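# Move fridge bottles upright onto cart tray, close fridge

## Task

Take each bottle still inside the refrigerator to the cart's top tray and leave it standing upright. Bottles already on that tray must also end up standing upright. Then close the refrigerator door fully. The task fails if a glass bottle drops from any real height, if the door is slammed while opening or closing, or if the robot tips over or ends up leaning. Anything that stays in place only because the robot is holding it does not count.

## Robot and tools

Robot: TidyBot++, a single-arm mobile manipulator. The base is 0.54 m long, 0.50 m wide and 0.38 m tall and rolls on four powered casters. On top sits one seven-joint arm with a two-finger gripper. The shoulder is 0.12 m ahead of the base centre and 0.68 m above the floor. There are two cameras. base_camera is fixed on the chassis. wrist_camera looks along the hand. The arm starts folded with the hand pointing down. In that pose it reaches up to 0.08 m past the base front, with the elbow up to 1.15 m high.

Frames: the base frame has its origin on the floor below the base centre, with x forward, y left and z up. hand_pose is reported in this frame. It is the point midway between the finger pads. The hand's z axis runs out along the fingers, and the fingers close along its y axis. The odometry frame is the base frame as it was when the scene began. base_odometry counts wheel turns, so wheel slip shows up as travel. Heading is positive to the left and runs from -3.142 to 3.142. base_tilt is in degrees, positive when the robot leans forward or to the right. Expect about 1 degree of fixed bias plus noise.

execute_actions(actions, cameras): actions is a list holding one action, or an empty list, which only reports state and images. An action may contain "base", "joints" and "speeds". All of its motions start together.
- base: exactly one relative offset from where the base last reported itself. translate_m is metres forward (+) or back (-), from -2 to 2. strafe_m is metres left (+) or right (-), from -2 to 2. rotate_rad is radians, counter-clockwise seen from above is +, from -6.3 to 6.3.
- joints: absolute targets keyed by name, in radians. joint_1_rad is any angle (±0.039); positive turns the arm clockwise seen from above, the opposite sense to rotate_rad. joint_2_rad (shoulder) is -2.249 to 2.249 (±0.039). joint_3_rad is any angle (±0.039). joint_4_rad (elbow) is -2.579 to 2.579 (±0.039). joint_5_rad is any angle (±0.056). joint_6_rad (wrist) is -2.099 to 2.099 (±0.056). joint_7_rad is any angle (±0.056); with the hand down, positive is counter-clockwise seen from above, and at 1.57 the fingers open toward the robot's left and right. gripper_pos is absolute, 0 (open, about 85 mm gap) to 1 (closed). The gap is roughly 85 x (1 - gripper_pos) mm. For the any-angle joints, the shorter direction is taken, so send steps smaller than half a turn.
- speeds: optional caps for this action only. translate_m and strafe_m take 0.05 to 0.5 m/s; rotate_rad takes 0.1 to 1.57 rad/s. The defaults are the maximums. A base move needing more than 8.667 s is refused. No action runs longer than 15 s.
- cameras: a list of "base_camera", "wrist_camera" or "all". If omitted or null you get all; [] gives none.
Unknown keys or values out of range make the call rejected, and nothing moves. A joint or base left out of an action may still be pushing toward an older target.

Arm geometry: the upper arm is 0.42 m, the forearm 0.31 m, and the hand 0.31 m to the hand point. With joint_1_rad=0, joint_3_rad=3.14 and joint_5_rad=0, the arm moves in the base's x-z plane. The segment tilts from vertical (forward +) are then: upper = j2; fore = j2 - j4; hand = j2 - j4 - j6. Forward reach from the shoulder is the sum of length x sin(tilt), and height is the sum of length x cos(tilt). A downward-pointing hand reaches at most about 0.94 m above the floor, and only near the base. Joints move at up to 1.39 rad/s (1.22 for joints 5 to 7).

Other tools: wait(seconds, 0 to 10) commands nothing new and returns state and images. zoom_image(camera, region=[x0,y0,x1,y1] pixels, origin top-left, at most 504x504) enlarges part of the latest full image. read_manual(section="licences") only returns licence text. finished_scene(scene) ends the current scene; give its number. It cannot be undone, so call it only once the result is stable.

Result lines: base_status and joint_status say how each motion ended. "done" means reached; for the base it only means the wheels turned the commanded amount. "off_target" means the motion stopped short and may still be pushing. "contact_stop" and "time_out" mean the old target was dropped and the position is held. "joint command not followed" with a "cause:" line means the self-collision check withheld the arm targets, though the gripper target still runs. A withheld joint shows "not_followed" and may be retried until the targets become valid. With the gripper commanded to 1, "done" means nothing was caught, while "off_target" means an object is held at the reported reading. motor_effort gives a percentage of maximum, with the peak in brackets, and it is noisy. on_its_own lists things the call did not command. "ARM HIT" means the arm struck the base or itself. If a result reports a stop, later calls in the same reply are skipped. MOTOR HOT warns at 60 °C. At 75 °C an OVER-TEMPERATURE FAULT lets the arm sag and the joints read "limit_stop_at_motor_heat"; send those targets again. A torque fault freezes the arm and gripper for 10 s and skips the rest of the call. The limits are 104.5 N m for joints 1 to 4 and 51.3 for joints 5 to 7.

Accuracy: friction and sag leave the hand 1 to 2 cm off, or more when stretched out or loaded. To correct, send last command + (desired - read). Do not re-send a read angle while holding something. Trust the images over hand_pose. Closed fingertips extend about 20 mm beyond the hand point.

Cautions: lower bottles gently and never let go while they are above the tray. Open and close the door slowly. Do not drive while the arm is caught on something high (about 0.8 m or more), since the robot can tip. Pushing or pulling sideways with a raised hand can lift wheels. A blocked base keeps pushing and may still report done. Loose objects can occasionally be nudged by outside disturbances. The robot holds its last command while you think, and holding a load heats the motors.

Each tool is called after "Emit:" in YAML: its name, and indented under it one key for each argument.

## Session

Emit:
execute_actions:
  actions: []

Scene clock: 0.00 s.
base_odometry: x=+0.000 y=+0.000 heading=+0.000 (m, m, rad; odometry frame)
base_tilt: forward=+0.3 right=+0.3 (deg)
base_status: not commanded
joint_positions: joint_1_rad=-0.023 joint_2_rad=-0.341 joint_3_rad=+3.186 joint_4_rad=-2.526 joint_5_rad=+0.025 joint_6_rad=-0.842 joint_7_rad=+1.611 gripper_pos=+0.000
joint_status: not commanded
motor_effort: joint_1_rad=-1 joint_2_rad=-3 joint_3_rad=+0 joint_4_rad=+17 joint_5_rad=-1 joint_6_rad=+3 joint_7_rad=+1 (%)
hand_pose: x=+0.2716 y=-0.0059 z=+0.5882 quat_wxyz=(+0.004, +0.998, +0.018, +0.058) (m; base frame)
pictures: base_camera, wrist_camera
Images, in order (width x height): base_camera 644x364, wrist_camera 644x476.

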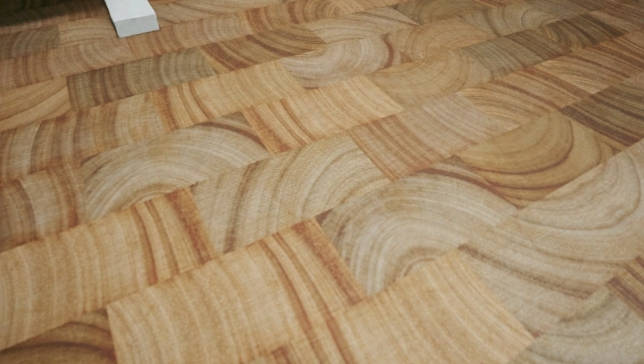

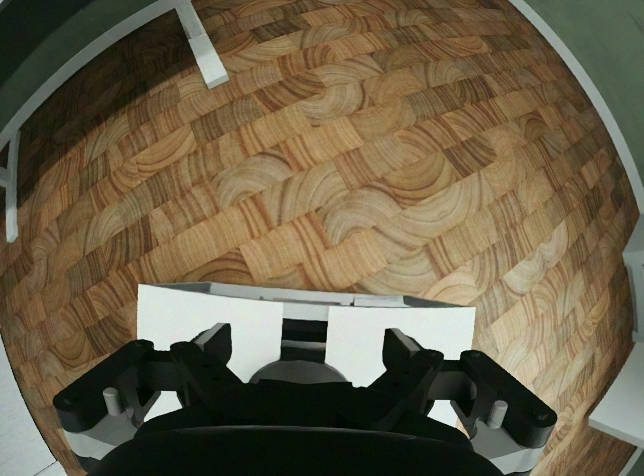

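Emit:
execute_actions:
  actions:
    - {"joints":{"joint_6_rad":0.45,"joint_1_rad":-0.8}}
  cameras: ["wrist_camera"]

Emit:
execute_actions:
  actions:
    - {"joints":{"joint_1_rad":1.2}}
  cameras: ["wrist_camera"]

Emit:
execute_actions:
  actions:
    - {"joints":{"joint_1_rad":3.3}}
  cameras: ["wrist_camera"]

Scene clock: 6.80 s.
base_odometry: x=+0.000 y=+0.000 heading=+0.000 (m, m, rad; odometry frame)
base_tilt: forward=+0.2 right=+0.3 (deg)
base_status: not commanded
joint_positions: joint_1_rad=-0.790 joint_2_rad=-0.341 joint_3_rad=+3.186 joint_4_rad=-2.526 joint_5_rad=+0.025 joint_6_rad=+0.409 joint_7_rad=+1.611 gripper_pos=+0.000
joint_status: all done
motor_effort: joint_1_rad=+0(2) joint_2_rad=-7(7) joint_3_rad=+0(0) joint_4_rad=+19(19) joint_5_rad=-1(0) joint_6_rad=+9(8) joint_7_rad=+0(1) (%)
hand_pose: x=+0.4263 y=+0.2885 z=+0.8343 quat_wxyz=(-0.221, +0.713, +0.305, +0.591) (m; base frame)
pictures: wrist_camera
Images, in order (width x height): wrist_camera 644x476.

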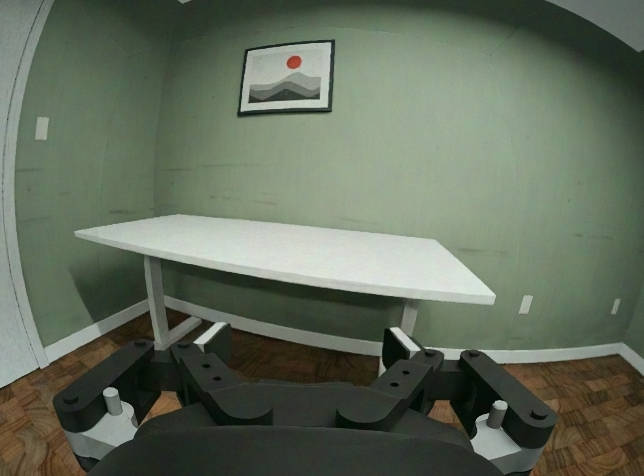

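Scene clock: 9.90 s.
base_odometry: x=+0.000 y=+0.000 heading=+0.000 (m, m, rad; odometry frame)
base_tilt: forward=+0.3 right=+0.3 (deg)
base_status: not commanded
joint_positions: joint_1_rad=+1.190 joint_2_rad=-0.341 joint_3_rad=+3.186 joint_4_rad=-2.526 joint_5_rad=+0.025 joint_6_rad=+0.409 joint_7_rad=+1.611 gripper_pos=+0.000
joint_status: all done
motor_effort: joint_1_rad=-1(1) joint_2_rad=-7(8) joint_3_rad=+0(0) joint_4_rad=+19(19) joint_5_rad=-1(0) joint_6_rad=+9(9) joint_7_rad=+0(1) (%)
hand_pose: x=+0.2611 y=-0.3969 z=+0.8343 quat_wxyz=(+0.373, +0.646, -0.429, +0.509) (m; base frame)
pictures: wrist_camera
Images, in order (width x height): wrist_camera 644x476.

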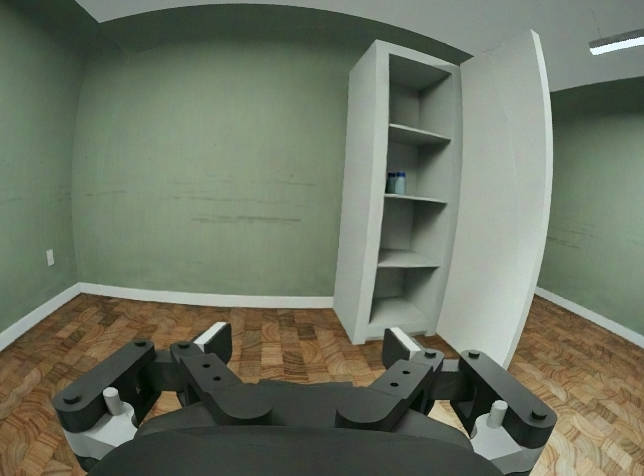

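Scene clock: 13.10 s.
base_odometry: x=+0.000 y=+0.000 heading=+0.000 (m, m, rad; odometry frame)
base_tilt: forward=+0.3 right=+0.3 (deg)
base_status: not commanded
joint_positions: joint_1_rad=+3.290 joint_2_rad=-0.341 joint_3_rad=+3.186 joint_4_rad=-2.526 joint_5_rad=+0.025 joint_6_rad=+0.409 joint_7_rad=+1.611 gripper_pos=+0.000
joint_status: all done
motor_effort: joint_1_rad=-1(1) joint_2_rad=-7(7) joint_3_rad=+0(0) joint_4_rad=+19(19) joint_5_rad=-1(1) joint_6_rad=+9(9) joint_7_rad=+1(1) (%)
hand_pose: x=-0.2953 y=+0.0777 z=+0.8343 quat_wxyz=(+0.627, -0.051, -0.774, -0.070) (m; base frame)
pictures: wrist_camera
Images, in order (width x height): wrist_camera 644x476.

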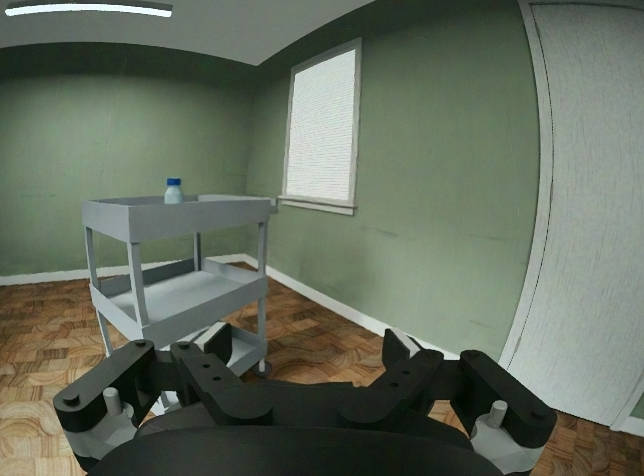

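Emit:
execute_actions:
  actions:
    - {"base":{"rotate_rad":-1.1},"joints":{"joint_1_rad":0.2,"joint_2_rad":-0.3,"joint_4_rad":-2.3,"joint_6_rad":0.43,"joint_3_rad":3.1,"joint_5_rad":-0.03,"joint_7_rad":1.55}}

Emit:
execute_actions:
  actions:
    - {"base":{"translate_m":0.5},"joints":{"joint_1_rad":0.03}}

Scene clock: 27.33 s.
base_odometry: x=+0.000 y=+0.000 heading=-1.099 (m, m, rad; odometry frame)
base_tilt: forward=+0.3 right=+0.4 (deg)
base_status: done
joint_positions: joint_1_rad=+0.209 joint_2_rad=-0.324 joint_3_rad=+3.112 joint_4_rad=-2.316 joint_5_rad=+0.000 joint_6_rad=+0.409 joint_7_rad=+1.579 gripper_pos=+0.000
joint_status: all done
motor_effort: joint_1_rad=+0(1) joint_2_rad=-10(10) joint_3_rad=+0(1) joint_4_rad=+20(21) joint_5_rad=+0(0) joint_6_rad=+9(9) joint_7_rad=+1(0) (%)
hand_pose: x=+0.5760 y=-0.0797 z=+0.9480 quat_wxyz=(+0.070, +0.709, -0.058, +0.699) (m; base frame)
pictures: base_camera, wrist_camera
Images, in order (width x height): base_camera 644x364, wrist_camera 644x476.

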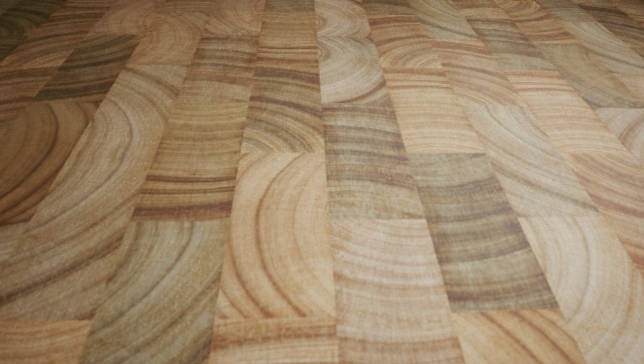

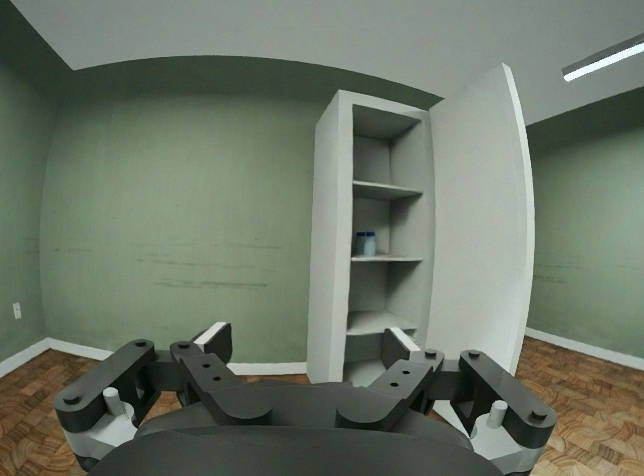

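Scene clock: 29.70 s.
base_odometry: x=+0.227 y=-0.446 heading=-1.100 (m, m, rad; odometry frame)
base_tilt: forward=+0.3 right=+0.3 (deg)
base_status: done
joint_positions: joint_1_rad=+0.038 joint_2_rad=-0.308 joint_3_rad=+3.108 joint_4_rad=-2.311 joint_5_rad=-0.002 joint_6_rad=+0.409 joint_7_rad=+1.579 gripper_pos=+0.000
joint_status: all done
motor_effort: joint_1_rad=+0(1) joint_2_rad=-10(12) joint_3_rad=+0(1) joint_4_rad=+20(21) joint_5_rad=+0(1) joint_6_rad=+10(10) joint_7_rad=+0(1) (%)
hand_pose: x=+0.5877 y=+0.0009 z=+0.9440 quat_wxyz=(+0.008, +0.715, +0.003, +0.699) (m; base frame)
pictures: base_camera, wrist_camera
Images, in order (width x height): base_camera 644x364, wrist_camera 644x476.

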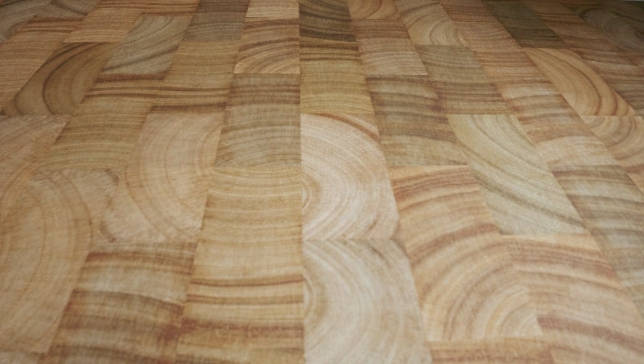

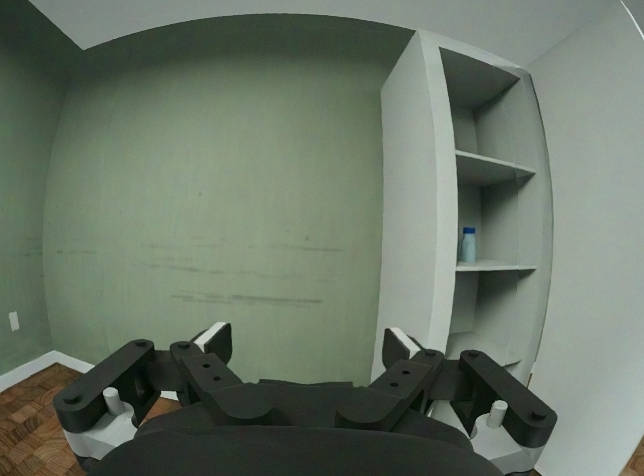

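Emit:
execute_actions:
  actions:
    - {"base":{"strafe_m":-0.5}}

Scene clock: 34.93 s.
base_odometry: x=-0.219 y=-0.673 heading=-1.100 (m, m, rad; odometry frame)
base_tilt: forward=+0.3 right=+0.4 (deg)
base_status: done
joint_positions: joint_1_rad=+0.038 joint_2_rad=-0.308 joint_3_rad=+3.107 joint_4_rad=-2.311 joint_5_rad=-0.003 joint_6_rad=+0.409 joint_7_rad=+1.579 gripper_pos=+0.000
joint_status: not commanded
motor_effort: joint_1_rad=+0(1) joint_2_rad=-10(11) joint_3_rad=+0(2) joint_4_rad=+20(21) joint_5_rad=-1(0) joint_6_rad=+9(9) joint_7_rad=+1(1) (%)
hand_pose: x=+0.5877 y=+0.0018 z=+0.9441 quat_wxyz=(+0.008, +0.715, +0.004, +0.699) (m; base frame)
pictures: base_camera, wrist_camera
Images, in order (width x height): base_camera 644x364, wrist_camera 644x476.

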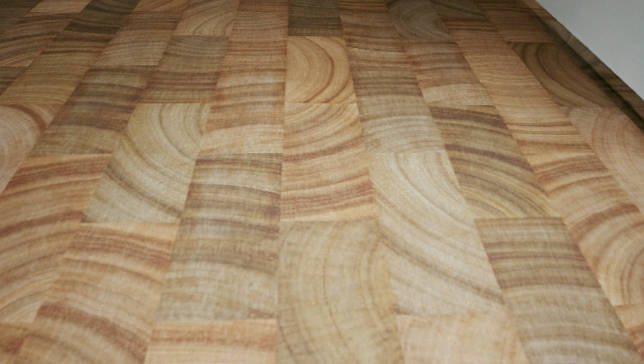

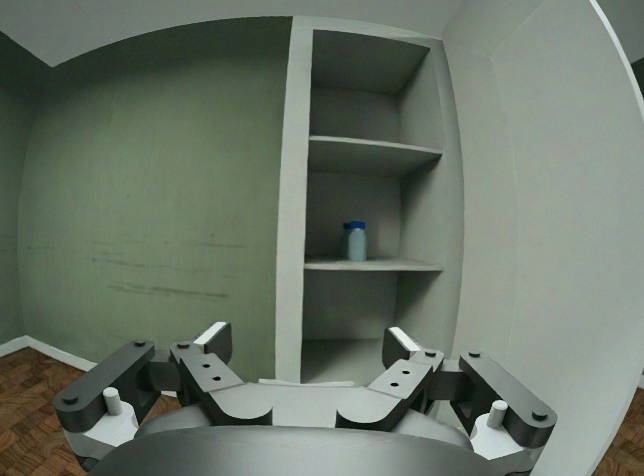

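Emit:
execute_actions:
  actions:
    - {"base":{"strafe_m":-0.07}}
  cameras: []

Emit:
execute_actions:
  actions:
    - {"base":{"translate_m":0.35,"x":0}}

Emit:
execute_actions:
  actions:
    - {"base":{"translate_m":0.3}}

Scene clock: 41.70 s.
base_odometry: x=-0.281 y=-0.705 heading=-1.099 (m, m, rad; odometry frame)
base_tilt: forward=+0.3 right=+0.4 (deg)
base_status: done
joint_positions: joint_1_rad=+0.037 joint_2_rad=-0.308 joint_3_rad=+3.105 joint_4_rad=-2.311 joint_5_rad=-0.003 joint_6_rad=+0.409 joint_7_rad=+1.579 gripper_pos=+0.000
joint_status: not commanded
motor_effort: joint_1_rad=+0(0) joint_2_rad=-10(12) joint_3_rad=+0(2) joint_4_rad=+20(21) joint_5_rad=-1(2) joint_6_rad=+9(10) joint_7_rad=+1(0) (%)
hand_pose: x=+0.5877 y=+0.0028 z=+0.9441 quat_wxyz=(+0.007, +0.715, +0.004, +0.699) (m; base frame)
pictures: none
No camera images: the call's "cameras" was empty. Leave "cameras" out to get every camera's image.


Scene clock: 43.63 s.
base_odometry: x=-0.145 y=-0.972 heading=-1.100 (m, m, rad; odometry frame)
base_tilt: forward=+0.2 right=+0.3 (deg)
base_status: done
joint_positions: joint_1_rad=+0.037 joint_2_rad=-0.303 joint_3_rad=+3.105 joint_4_rad=-2.309 joint_5_rad=-0.003 joint_6_rad=+0.409 joint_7_rad=+1.579 gripper_pos=+0.000
joint_status: not commanded
motor_effort: joint_1_rad=+0(0) joint_2_rad=-11(13) joint_3_rad=+0(1) joint_4_rad=+20(21) joint_5_rad=-1(1) joint_6_rad=+10(10) joint_7_rad=+1(1) (%)
hand_pose: x=+0.5893 y=+0.0028 z=+0.9422 quat_wxyz=(+0.007, +0.716, +0.004, +0.698) (m; base frame)
pictures: base_camera, wrist_camera
Images, in order (width x height): base_camera 644x364, wrist_camera 644x476.

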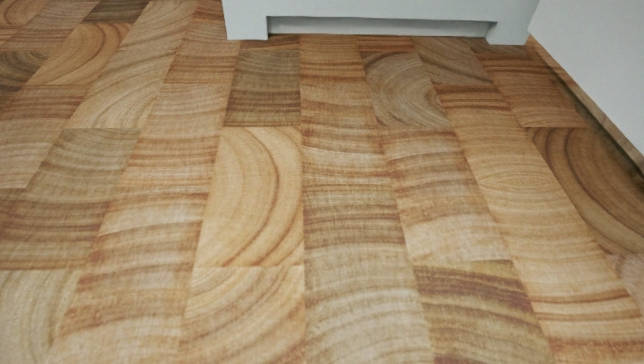

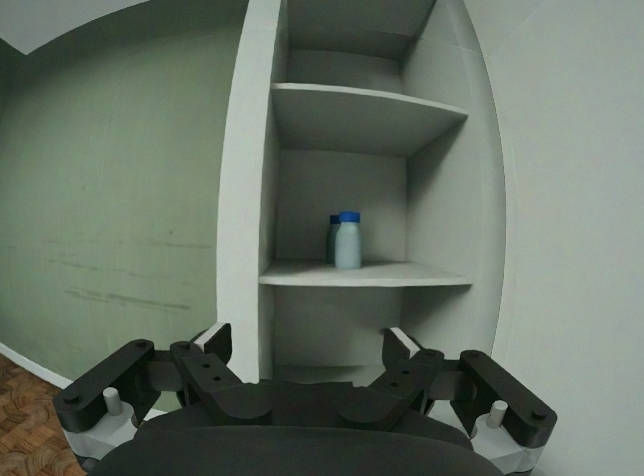

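Emit:
execute_actions:
  actions:
    - {"base":{"strafe_m":-0.06},"joints":{"joint_4_rad":-2.19,"joint_6_rad":0.31}}
  cameras: []

Emit:
execute_actions:
  actions:
    - {"base":{"translate_m":0.3}}

Scene clock: 53.47 s.
base_odometry: x=-0.199 y=-1.000 heading=-1.099 (m, m, rad; odometry frame)
base_tilt: forward=+0.3 right=+0.3 (deg)
base_status: done
joint_positions: joint_1_rad=+0.037 joint_2_rad=-0.303 joint_3_rad=+3.105 joint_4_rad=-2.196 joint_5_rad=-0.003 joint_6_rad=+0.356 joint_7_rad=+1.579 gripper_pos=+0.000
joint_status: all done
motor_effort: joint_1_rad=+0(1) joint_2_rad=-11(12) joint_3_rad=+0(3) joint_4_rad=+21(21) joint_5_rad=+0(1) joint_6_rad=+10(10) joint_7_rad=+1(1) (%)
hand_pose: x=+0.6025 y=+0.0034 z=+0.9939 quat_wxyz=(+0.007, +0.695, +0.005, +0.719) (m; base frame)
pictures: none
No camera images: the call's "cameras" was empty. Leave "cameras" out to get every camera's image.

Scene clock: 55.40 s.
base_odometry: x=-0.062 y=-1.267 heading=-1.100 (m, m, rad; odometry frame)
base_tilt: forward=+0.3 right=+0.3 (deg)
base_status: done
joint_positions: joint_1_rad=+0.037 joint_2_rad=-0.299 joint_3_rad=+3.105 joint_4_rad=-2.196 joint_5_rad=-0.003 joint_6_rad=+0.353 joint_7_rad=+1.579 gripper_pos=+0.000
joint_status: not commanded
motor_effort: joint_1_rad=+0(0) joint_2_rad=-12(14) joint_3_rad=+0(1) joint_4_rad=+21(22) joint_5_rad=+0(1) joint_6_rad=+8(10) joint_7_rad=+1(1) (%)
hand_pose: x=+0.6037 y=+0.0034 z=+0.9913 quat_wxyz=(+0.007, +0.698, +0.005, +0.717) (m; base frame)
pictures: base_camera, wrist_camera
Images, in order (width x height): base_camera 644x364, wrist_camera 644x476.

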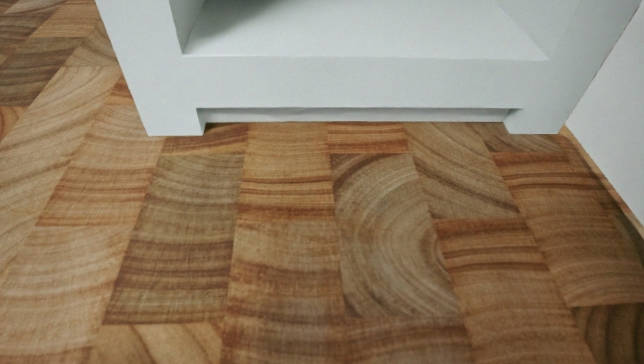

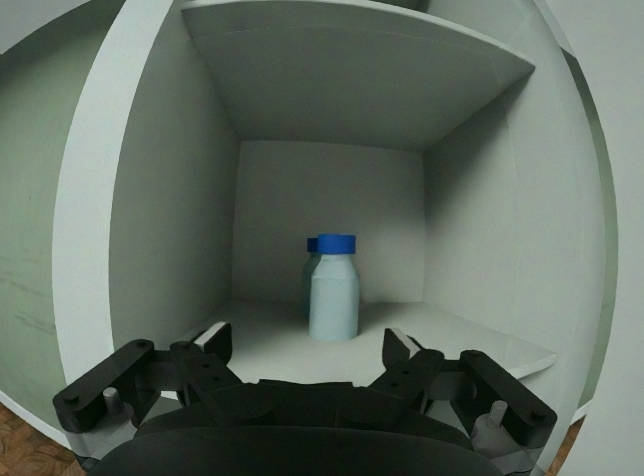

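Emit:
execute_actions:
  actions:
    - {"base":{"strafe_m":-0.025},"joints":{"joint_4_rad":-2.26,"joint_6_rad":0.36}}
  cameras: []

Emit:
execute_actions:
  actions:
    - {"base":{"translate_m":0.13}}

Scene clock: 80.67 s.
base_odometry: x=-0.085 y=-1.279 heading=-1.100 (m, m, rad; odometry frame)
base_tilt: forward=+0.3 right=+0.3 (deg)
base_status: done
joint_positions: joint_1_rad=+0.036 joint_2_rad=-0.299 joint_3_rad=+3.104 joint_4_rad=-2.254 joint_5_rad=-0.003 joint_6_rad=+0.353 joint_7_rad=+1.579 gripper_pos=+0.000
joint_status: all done
motor_effort: joint_1_rad=+0(1) joint_2_rad=-11(13) joint_3_rad=+0(3) joint_4_rad=+21(22) joint_5_rad=+0(2) joint_6_rad=+9(9) joint_7_rad=+1(1) (%)
hand_pose: x=+0.5973 y=+0.0037 z=+0.9561 quat_wxyz=(+0.006, +0.718, +0.005, +0.696) (m; base frame)
pictures: none
No camera images: the call's "cameras" was empty. Leave "cameras" out to get every camera's image.

Scene clock: 82.07 s.
base_odometry: x=-0.026 y=-1.395 heading=-1.100 (m, m, rad; odometry frame)
base_tilt: forward=+0.3 right=+0.3 (deg)
base_status: done
joint_positions: joint_1_rad=+0.036 joint_2_rad=-0.297 joint_3_rad=+3.104 joint_4_rad=-2.254 joint_5_rad=-0.003 joint_6_rad=+0.353 joint_7_rad=+1.579 gripper_pos=+0.000
joint_status: not commanded
motor_effort: joint_1_rad=+0(0) joint_2_rad=-11(14) joint_3_rad=+0(1) joint_4_rad=+21(22) joint_5_rad=-1(0) joint_6_rad=+9(10) joint_7_rad=+0(1) (%)
hand_pose: x=+0.5978 y=+0.0037 z=+0.9551 quat_wxyz=(+0.006, +0.719, +0.005, +0.695) (m; base frame)
pictures: base_camera, wrist_camera
Images, in order (width x height): base_camera 644x364, wrist_camera 644x476.

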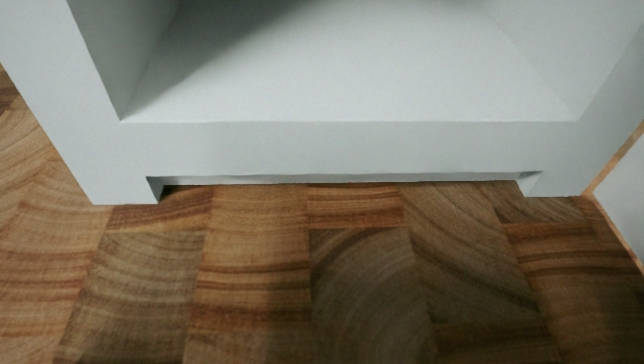

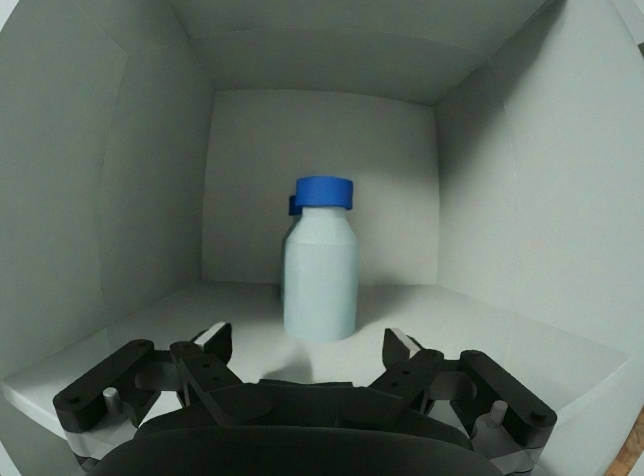

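Emit:
execute_actions:
  actions:
    - {"base":{"strafe_m":-0.01}}
  cameras: []

Emit:
execute_actions:
  actions:
    - {"base":{"translate_m":0.07},"speeds":{"translate_m":0.1}}
  cameras: ["wrist_camera"]

Scene clock: 86.47 s.
base_odometry: x=-0.035 y=-1.400 heading=-1.100 (m, m, rad; odometry frame)
base_tilt: forward=+0.3 right=+0.4 (deg)
base_status: done
joint_positions: joint_1_rad=+0.036 joint_2_rad=-0.297 joint_3_rad=+3.103 joint_4_rad=-2.254 joint_5_rad=-0.003 joint_6_rad=+0.353 joint_7_rad=+1.579 gripper_pos=+0.000
joint_status: not commanded
motor_effort: joint_1_rad=-1(1) joint_2_rad=-11(13) joint_3_rad=+0(3) joint_4_rad=+21(21) joint_5_rad=+0(2) joint_6_rad=+9(9) joint_7_rad=+1(0) (%)
hand_pose: x=+0.5977 y=+0.0043 z=+0.9551 quat_wxyz=(+0.006, +0.719, +0.005, +0.695) (m; base frame)
pictures: none
No camera images: the call's "cameras" was empty. Leave "cameras" out to get every camera's image.

Scene clock: 87.73 s.
base_odometry: x=-0.003 y=-1.462 heading=-1.100 (m, m, rad; odometry frame)
base_tilt: forward=+0.3 right=+0.4 (deg)
base_status: done
joint_positions: joint_1_rad=+0.036 joint_2_rad=-0.300 joint_3_rad=+3.103 joint_4_rad=-2.253 joint_5_rad=-0.003 joint_6_rad=+0.353 joint_7_rad=+1.579 gripper_pos=+0.000
joint_status: not commanded
motor_effort: joint_1_rad=-1(1) joint_2_rad=-9(13) joint_3_rad=+0(2) joint_4_rad=+19(22) joint_5_rad=-1(1) joint_6_rad=+9(10) joint_7_rad=+1(0) (%)
hand_pose: x=+0.5970 y=+0.0043 z=+0.9573 quat_wxyz=(+0.006, +0.717, +0.005, +0.697) (m; base frame)
pictures: wrist_camera
Images, in order (width x height): wrist_camera 644x476.

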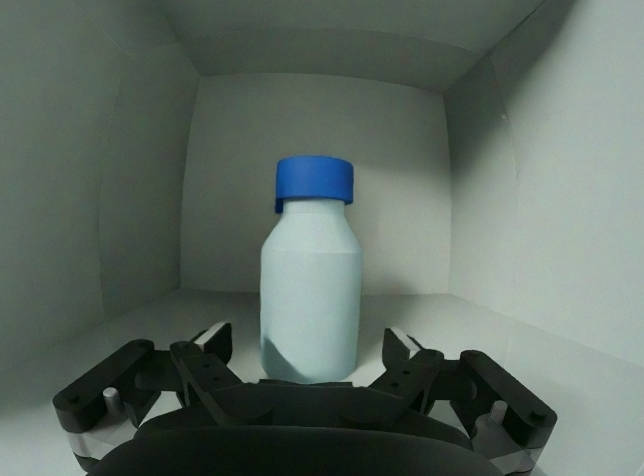

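Emit:
execute_actions:
  actions:
    - {"base":{"translate_m":0.055},"speeds":{"translate_m":0.1}}
  cameras: ["wrist_camera"]

Emit:
execute_actions:
  actions:
    - {"joints":{"gripper_pos":1}}
  cameras: ["wrist_camera"]

Scene clock: 92.63 s.
base_odometry: x=+0.022 y=-1.511 heading=-1.100 (m, m, rad; odometry frame)
base_tilt: forward=+0.3 right=+0.3 (deg)
base_status: done
joint_positions: joint_1_rad=+0.036 joint_2_rad=-0.300 joint_3_rad=+3.103 joint_4_rad=-2.253 joint_5_rad=-0.003 joint_6_rad=+0.353 joint_7_rad=+1.579 gripper_pos=+0.000
joint_status: not commanded
motor_effort: joint_1_rad=+0(1) joint_2_rad=-11(13) joint_3_rad=+0(1) joint_4_rad=+20(22) joint_5_rad=+0(0) joint_6_rad=+9(9) joint_7_rad=+1(1) (%)
hand_pose: x=+0.5970 y=+0.0043 z=+0.9573 quat_wxyz=(+0.006, +0.717, +0.005, +0.697) (m; base frame)
pictures: wrist_camera
Images, in order (width x height): wrist_camera 644x476.

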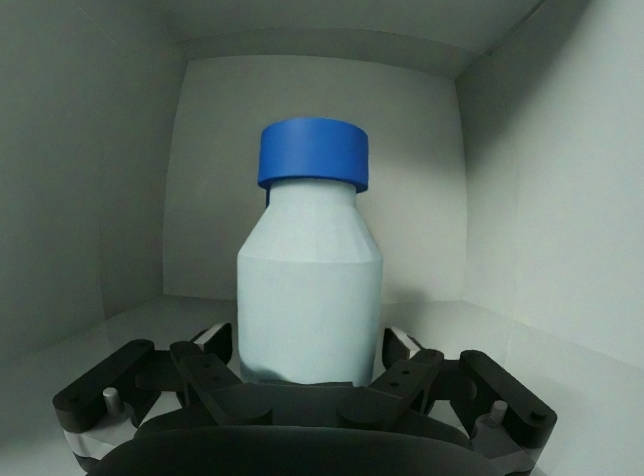

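Scene clock: 93.73 s.
base_odometry: x=+0.022 y=-1.511 heading=-1.100 (m, m, rad; odometry frame)
base_tilt: forward=+0.3 right=+0.3 (deg)
base_status: not commanded
joint_positions: joint_1_rad=+0.036 joint_2_rad=-0.300 joint_3_rad=+3.103 joint_4_rad=-2.253 joint_5_rad=-0.003 joint_6_rad=+0.353 joint_7_rad=+1.578 gripper_pos=+0.239
joint_status: gripper_pos off_target (ended at +0.239, target +1.000)
motor_effort: joint_1_rad=+0(0) joint_2_rad=-10(10) joint_3_rad=+0(0) joint_4_rad=+21(21) joint_5_rad=-1(0) joint_6_rad=+9(9) joint_7_rad=+0(1) (%)
hand_pose: x=+0.5970 y=+0.0043 z=+0.9573 quat_wxyz=(+0.006, +0.717, +0.005, +0.697) (m; base frame)
pictures: wrist_camera
Images, in order (width x height): wrist_camera 644x476.

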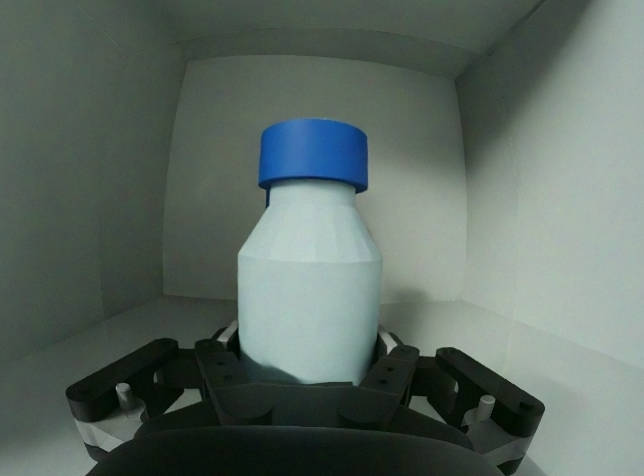

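Emit:
execute_actions:
  actions:
    - {"joints":{"joint_4_rad":-2.16,"joint_6_rad":0.27}}
  cameras: ["wrist_camera"]

Emit:
execute_actions:
  actions:
    - {"base":{"translate_m":-0.85},"speeds":{"translate_m":0.3}}
  cameras: []

Emit:
execute_actions:
  actions:
    - {"base":{"strafe_m":0.3},"joints":{"joint_4_rad":-2.0,"joint_2_rad":-0.4,"joint_6_rad":0.03}}
  cameras: []

Emit:
execute_actions:
  actions:
    - {"base":{"rotate_rad":-1.57},"speeds":{"rotate_rad":0.6}}

Scene clock: 103.33 s.
base_odometry: x=+0.022 y=-1.511 heading=-1.100 (m, m, rad; odometry frame)
base_tilt: forward=+0.3 right=+0.4 (deg)
base_status: not commanded
joint_positions: joint_1_rad=+0.036 joint_2_rad=-0.293 joint_3_rad=+3.103 joint_4_rad=-2.198 joint_5_rad=-0.003 joint_6_rad=+0.287 joint_7_rad=+1.578 gripper_pos=+0.239
joint_status: all done
motor_effort: joint_1_rad=+0(0) joint_2_rad=-16(16) joint_3_rad=+0(0) joint_4_rad=+26(26) joint_5_rad=+0(1) joint_6_rad=+13(14) joint_7_rad=+1(1) (%)
hand_pose: x=+0.6052 y=+0.0044 z=+0.9666 quat_wxyz=(+0.006, +0.724, +0.005, +0.690) (m; base frame)
pictures: wrist_camera
Images, in order (width x height): wrist_camera 644x476.

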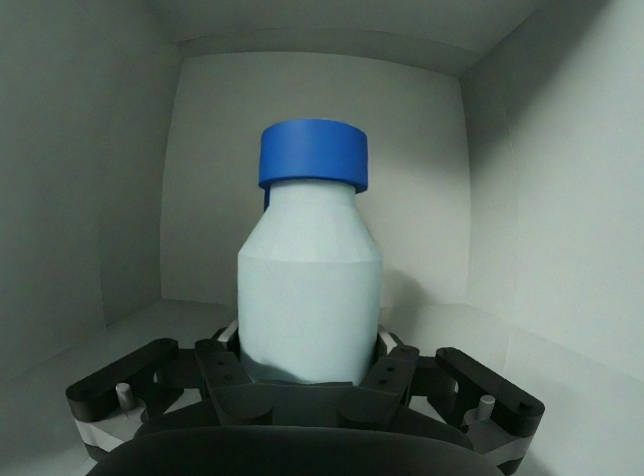

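Scene clock: 107.20 s.
base_odometry: x=-0.364 y=-0.754 heading=-1.100 (m, m, rad; odometry frame)
base_tilt: forward=+0.3 right=+0.3 (deg)
base_status: done
joint_positions: joint_1_rad=+0.035 joint_2_rad=-0.281 joint_3_rad=+3.103 joint_4_rad=-2.195 joint_5_rad=-0.004 joint_6_rad=+0.285 joint_7_rad=+1.578 gripper_pos=+0.239
joint_status: not commanded
motor_effort: joint_1_rad=-1(2) joint_2_rad=-16(19) joint_3_rad=+0(3) joint_4_rad=+26(27) joint_5_rad=-1(2) joint_6_rad=+13(15) joint_7_rad=+1(1) (%)
hand_pose: x=+0.6087 y=+0.0052 z=+0.9615 quat_wxyz=(+0.005, +0.728, +0.006, +0.686) (m; base frame)
pictures: none
No camera images: the call's "cameras" was empty. Leave "cameras" out to get every camera's image.

Scene clock: 109.13 s.
base_odometry: x=-0.096 y=-0.618 heading=-1.100 (m, m, rad; odometry frame)
base_tilt: forward=+0.3 right=+0.3 (deg)
base_status: done
joint_positions: joint_1_rad=+0.034 joint_2_rad=-0.370 joint_3_rad=+3.097 joint_4_rad=-2.032 joint_5_rad=-0.004 joint_6_rad=+0.048 joint_7_rad=+1.578 gripper_pos=+0.239
joint_status: all done
motor_effort: joint_1_rad=+0(2) joint_2_rad=-13(18) joint_3_rad=+1(3) joint_4_rad=+27(28) joint_5_rad=-1(1) joint_6_rad=+14(15) joint_7_rad=+0(0) (%)
hand_pose: x=+0.5905 y=+0.0108 z=+1.0315 quat_wxyz=(+0.005, +0.722, +0.010, +0.691) (m; base frame)
pictures: none
No camera images: the call's "cameras" was empty. Leave "cameras" out to get every camera's image.

Scene clock: 112.50 s.
base_odometry: x=-0.096 y=-0.618 heading=-2.669 (m, m, rad; odometry frame)
base_tilt: forward=+0.3 right=+0.3 (deg)
base_status: done
joint_positions: joint_1_rad=+0.032 joint_2_rad=-0.370 joint_3_rad=+3.100 joint_4_rad=-2.032 joint_5_rad=-0.004 joint_6_rad=+0.047 joint_7_rad=+1.578 gripper_pos=+0.239
joint_status: not commanded
motor_effort: joint_1_rad=+0(1) joint_2_rad=-13(14) joint_3_rad=+0(3) joint_4_rad=+27(28) joint_5_rad=-1(1) joint_6_rad=+14(14) joint_7_rad=+1(0) (%)
hand_pose: x=+0.5905 y=+0.0098 z=+1.0313 quat_wxyz=(+0.004, +0.723, +0.009, +0.691) (m; base frame)
pictures: base_camera, wrist_camera
Images, in order (width x height): base_camera 644x364, wrist_camera 644x476.

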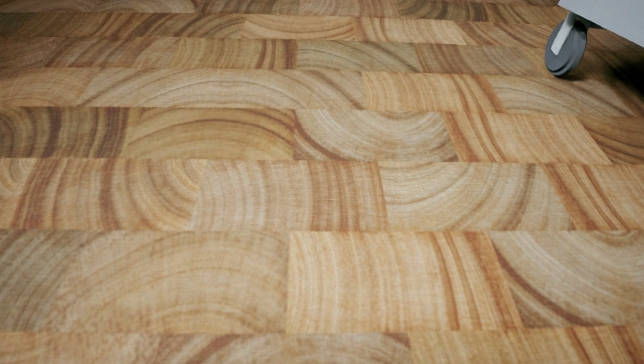

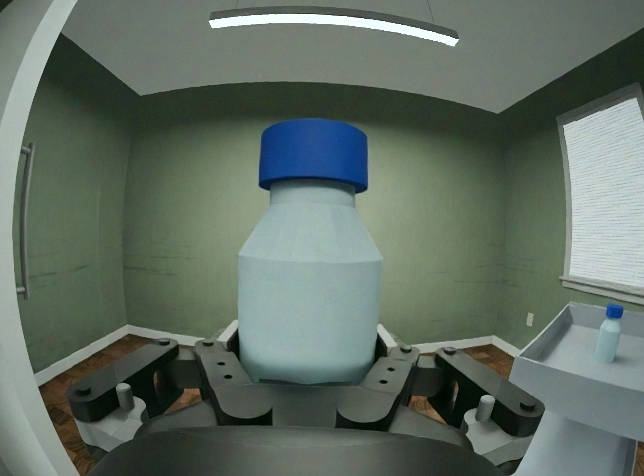

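Emit:
execute_actions:
  actions:
    - {"base":{"strafe_m":-0.65},"joints":{"joint_1_rad":-0.5}}

Scene clock: 118.93 s.
base_odometry: x=-0.391 y=-0.038 heading=-2.670 (m, m, rad; odometry frame)
base_tilt: forward=+0.2 right=+0.4 (deg)
base_status: done
joint_positions: joint_1_rad=-0.490 joint_2_rad=-0.370 joint_3_rad=+3.097 joint_4_rad=-2.032 joint_5_rad=-0.004 joint_6_rad=+0.046 joint_7_rad=+1.578 gripper_pos=+0.239
joint_status: all done
motor_effort: joint_1_rad=+0(1) joint_2_rad=-13(15) joint_3_rad=+1(3) joint_4_rad=+27(28) joint_5_rad=+0(1) joint_6_rad=+13(14) joint_7_rad=+0(1) (%)
hand_pose: x=+0.5219 y=+0.2449 z=+1.0309 quat_wxyz=(-0.174, +0.696, +0.197, +0.668) (m; base frame)
pictures: base_camera, wrist_camera
Images, in order (width x height): base_camera 644x364, wrist_camera 644x476.

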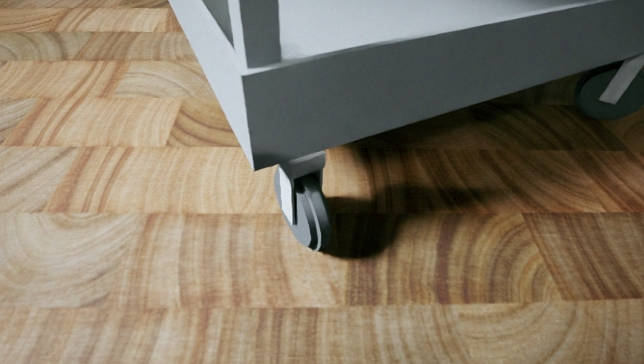

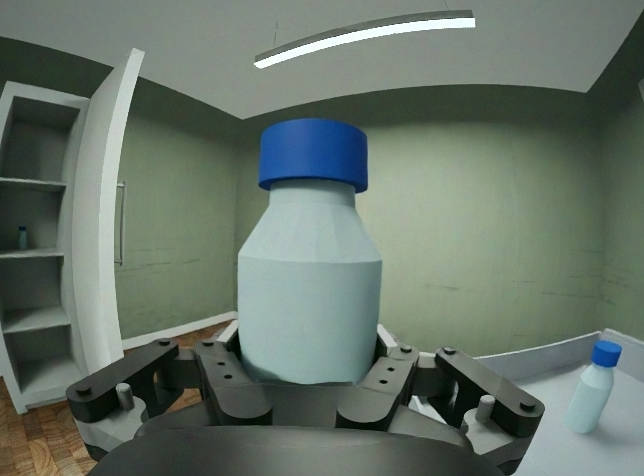

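Emit:
execute_actions:
  actions:
    - {"joints":{"joint_1_rad":-0.1,"joint_2_rad":-0.16,"joint_4_rad":-1.9,"joint_6_rad":0.03}}

Emit:
execute_actions:
  actions:
    - {"joints":{"joint_2_rad":-0.08,"joint_4_rad":-2.08,"joint_6_rad":0.3}}

Scene clock: 131.50 s.
base_odometry: x=-0.391 y=-0.038 heading=-2.670 (m, m, rad; odometry frame)
base_tilt: forward=+0.3 right=+0.3 (deg)
base_status: not commanded
joint_positions: joint_1_rad=-0.106 joint_2_rad=-0.145 joint_3_rad=+3.099 joint_4_rad=-1.942 joint_5_rad=-0.004 joint_6_rad=+0.046 joint_7_rad=+1.578 gripper_pos=+0.239
joint_status: joint_4_rad off_target (ended at -1.942, target -1.900); the others done
motor_effort: joint_1_rad=+0(2) joint_2_rad=-22(24) joint_3_rad=+0(2) joint_4_rad=+26(27) joint_5_rad=+0(1) joint_6_rad=+14(13) joint_7_rad=+1(1) (%)
hand_pose: x=+0.6639 y=+0.0845 z=+0.9715 quat_wxyz=(-0.044, +0.766, +0.060, +0.639) (m; base frame)
pictures: base_camera, wrist_camera
Images, in order (width x height): base_camera 644x364, wrist_camera 644x476.

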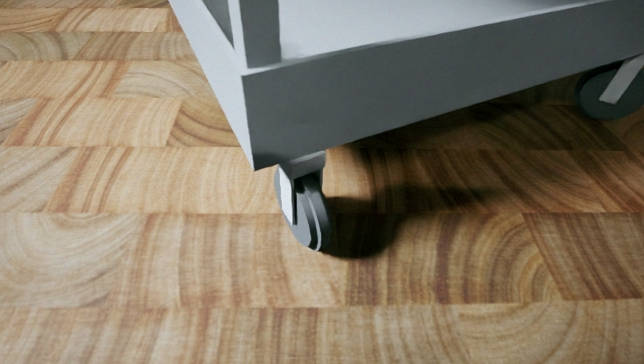

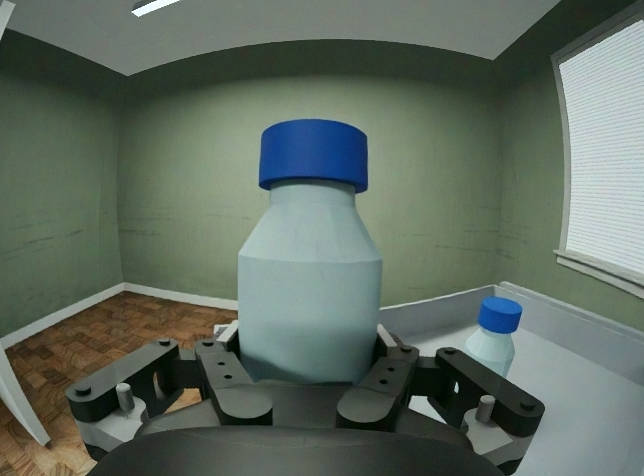

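Scene clock: 132.73 s.
base_odometry: x=-0.391 y=-0.038 heading=-2.670 (m, m, rad; odometry frame)
base_tilt: forward=+0.3 right=+0.3 (deg)
base_status: not commanded
joint_positions: joint_1_rad=-0.106 joint_2_rad=-0.064 joint_3_rad=+3.099 joint_4_rad=-2.100 joint_5_rad=-0.004 joint_6_rad=+0.226 joint_7_rad=+1.578 gripper_pos=+0.239
joint_status: joint_6_rad off_target (ended at +0.226, target +0.300); the others done
motor_effort: joint_1_rad=+0(1) joint_2_rad=-23(26) joint_3_rad=+0(0) joint_4_rad=+25(27) joint_5_rad=-1(1) joint_6_rad=+13(14) joint_7_rad=+1(0) (%)
hand_pose: x=+0.6688 y=+0.0839 z=+0.8868 quat_wxyz=(-0.043, +0.784, +0.061, +0.616) (m; base frame)
pictures: base_camera, wrist_camera
Images, in order (width x height): base_camera 644x364, wrist_camera 644x476.

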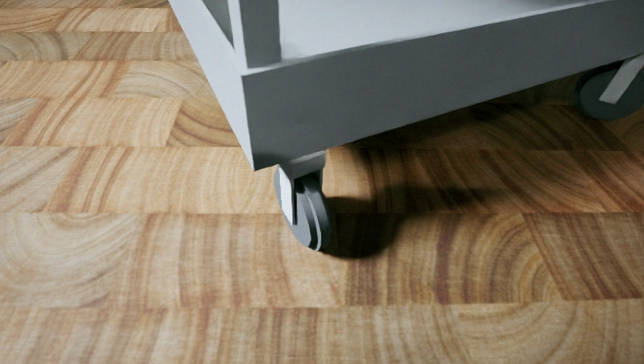

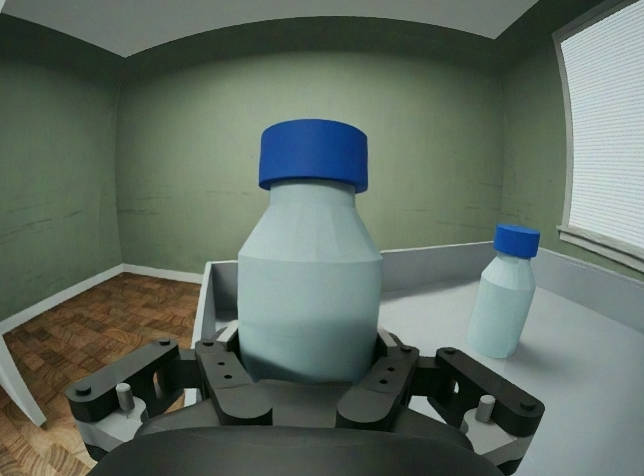

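Emit:
execute_actions:
  actions:
    - {"joints":{"joint_1_rad":0.0,"joint_2_rad":-0.07,"joint_4_rad":-2.24,"joint_6_rad":0.45}}

Scene clock: 140.87 s.
base_odometry: x=-0.391 y=-0.038 heading=-2.670 (m, m, rad; odometry frame)
base_tilt: forward=+0.3 right=+0.3 (deg)
base_status: not commanded
joint_positions: joint_1_rad=-0.009 joint_2_rad=-0.064 joint_3_rad=+3.100 joint_4_rad=-2.234 joint_5_rad=-0.007 joint_6_rad=+0.387 joint_7_rad=+1.575 gripper_pos=+0.239
joint_status: joint_6_rad off_target (ended at +0.387, target +0.450); the others done
motor_effort: joint_1_rad=+0(2) joint_2_rad=-20(24) joint_3_rad=+0(2) joint_4_rad=+20(24) joint_5_rad=-1(1) joint_6_rad=+11(13) joint_7_rad=+1(2) (%)
hand_pose: x=+0.6548 y=+0.0282 z=+0.8586 quat_wxyz=(-0.014, +0.778, +0.019, +0.628) (m; base frame)
pictures: base_camera, wrist_camera
Images, in order (width x height): base_camera 644x364, wrist_camera 644x476.

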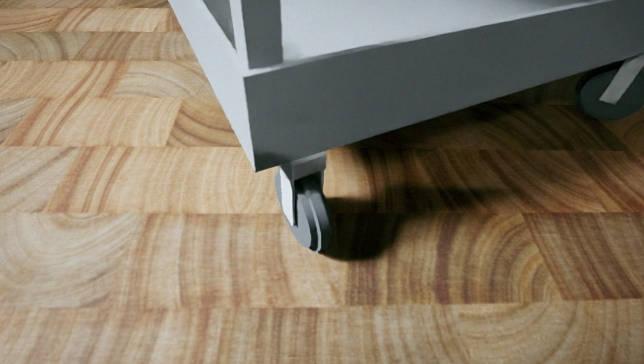

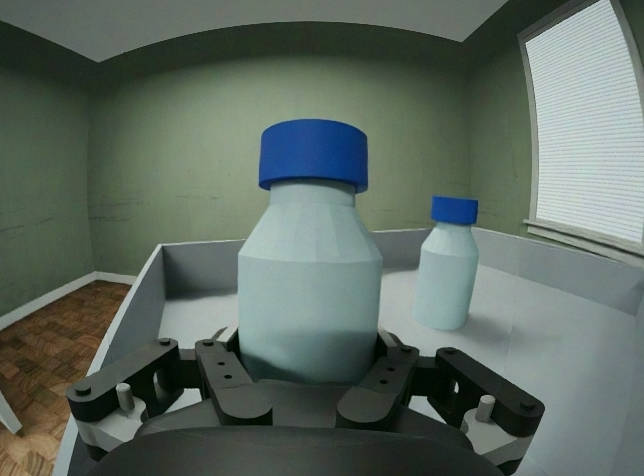

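Emit:
execute_actions:
  actions:
    - {"joints":{"joint_2_rad":-0.08,"joint_4_rad":-2.19,"joint_6_rad":0.27}}

Scene clock: 146.03 s.
base_odometry: x=-0.391 y=-0.038 heading=-2.670 (m, m, rad; odometry frame)
base_tilt: forward=+0.2 right=+0.3 (deg)
base_status: not commanded
joint_positions: joint_1_rad=-0.009 joint_2_rad=-0.064 joint_3_rad=+3.100 joint_4_rad=-2.207 joint_5_rad=-0.007 joint_6_rad=+0.292 joint_7_rad=+1.575 gripper_pos=+0.239
joint_status: all done
motor_effort: joint_1_rad=+0(0) joint_2_rad=-20(21) joint_3_rad=+0(0) joint_4_rad=+20(23) joint_5_rad=-1(1) joint_6_rad=+11(13) joint_7_rad=+1(1) (%)
hand_pose: x=+0.6543 y=+0.0283 z=+0.8452 quat_wxyz=(-0.014, +0.799, +0.020, +0.601) (m; base frame)
pictures: base_camera, wrist_camera
Images, in order (width x height): base_camera 644x364, wrist_camera 644x476.

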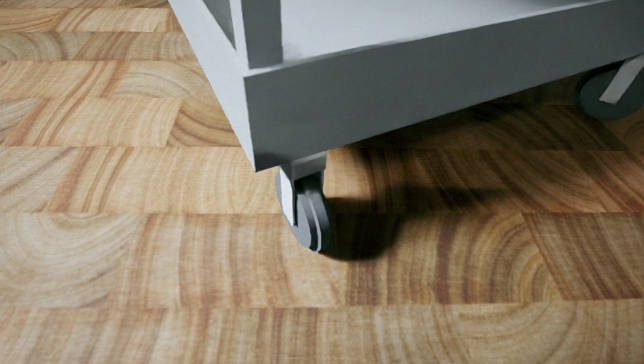

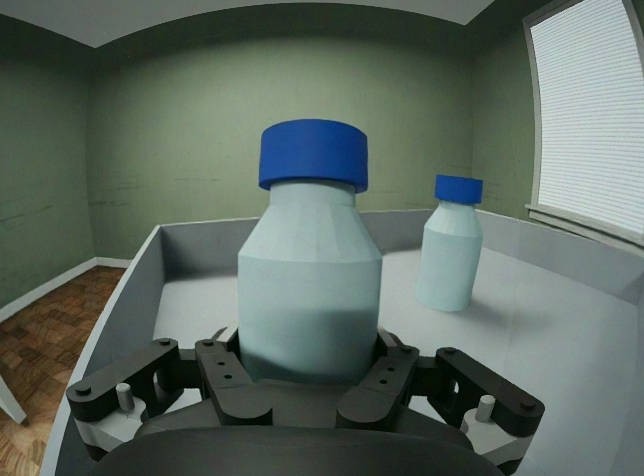

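Emit:
execute_actions:
  actions:
    - {"joints":{"joint_6_rad":0.19}}
  cameras: ["wrist_camera"]

Scene clock: 148.90 s.
base_odometry: x=-0.391 y=-0.038 heading=-2.670 (m, m, rad; odometry frame)
base_tilt: forward=+0.3 right=+0.3 (deg)
base_status: not commanded
joint_positions: joint_1_rad=-0.009 joint_2_rad=-0.065 joint_3_rad=+3.100 joint_4_rad=-2.189 joint_5_rad=-0.007 joint_6_rad=+0.229 joint_7_rad=+1.575 gripper_pos=+0.239
joint_status: all done
motor_effort: joint_1_rad=-1(0) joint_2_rad=-18(19) joint_3_rad=+0(1) joint_4_rad=+18(20) joint_5_rad=+1(1) joint_6_rad=+8(11) joint_7_rad=+1(1) (%)
hand_pose: x=+0.6530 y=+0.0284 z=+0.8370 quat_wxyz=(-0.014, +0.812, +0.020, +0.583) (m; base frame)
pictures: wrist_camera
Images, in order (width x height): wrist_camera 644x476.

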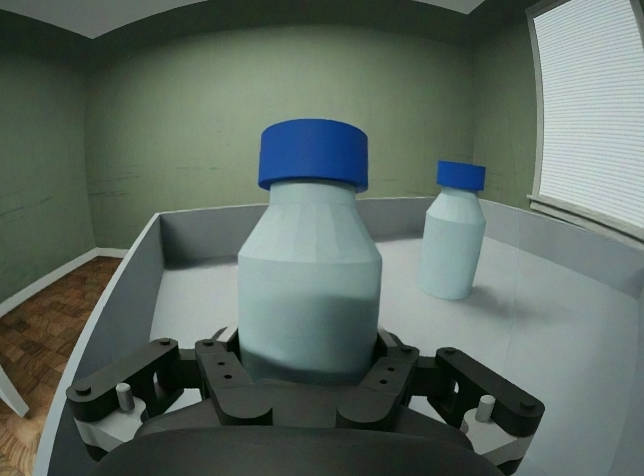

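Emit:
execute_actions:
  actions:
    - {"joints":{"gripper_pos":0.1}}
  cameras: ["wrist_camera"]

Scene clock: 152.50 s.
base_odometry: x=-0.391 y=-0.038 heading=-2.670 (m, m, rad; odometry frame)
base_tilt: forward=+0.3 right=+0.3 (deg)
base_status: not commanded
joint_positions: joint_1_rad=-0.009 joint_2_rad=-0.066 joint_3_rad=+3.100 joint_4_rad=-2.190 joint_5_rad=-0.007 joint_6_rad=+0.227 joint_7_rad=+1.575 gripper_pos=+0.100
joint_status: all done
motor_effort: joint_1_rad=+0(1) joint_2_rad=-18(20) joint_3_rad=-1(1) joint_4_rad=+19(22) joint_5_rad=-1(0) joint_6_rad=+8(10) joint_7_rad=+0(0) (%)
hand_pose: x=+0.6526 y=+0.0282 z=+0.8368 quat_wxyz=(-0.014, +0.812, +0.020, +0.583) (m; base frame)
pictures: wrist_camera
Images, in order (width x height): wrist_camera 644x476.

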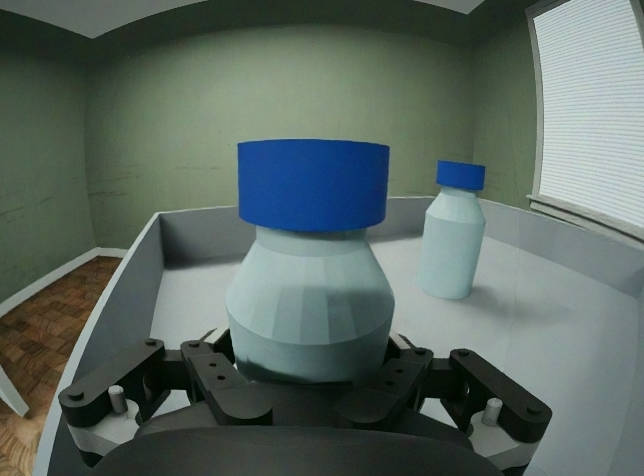

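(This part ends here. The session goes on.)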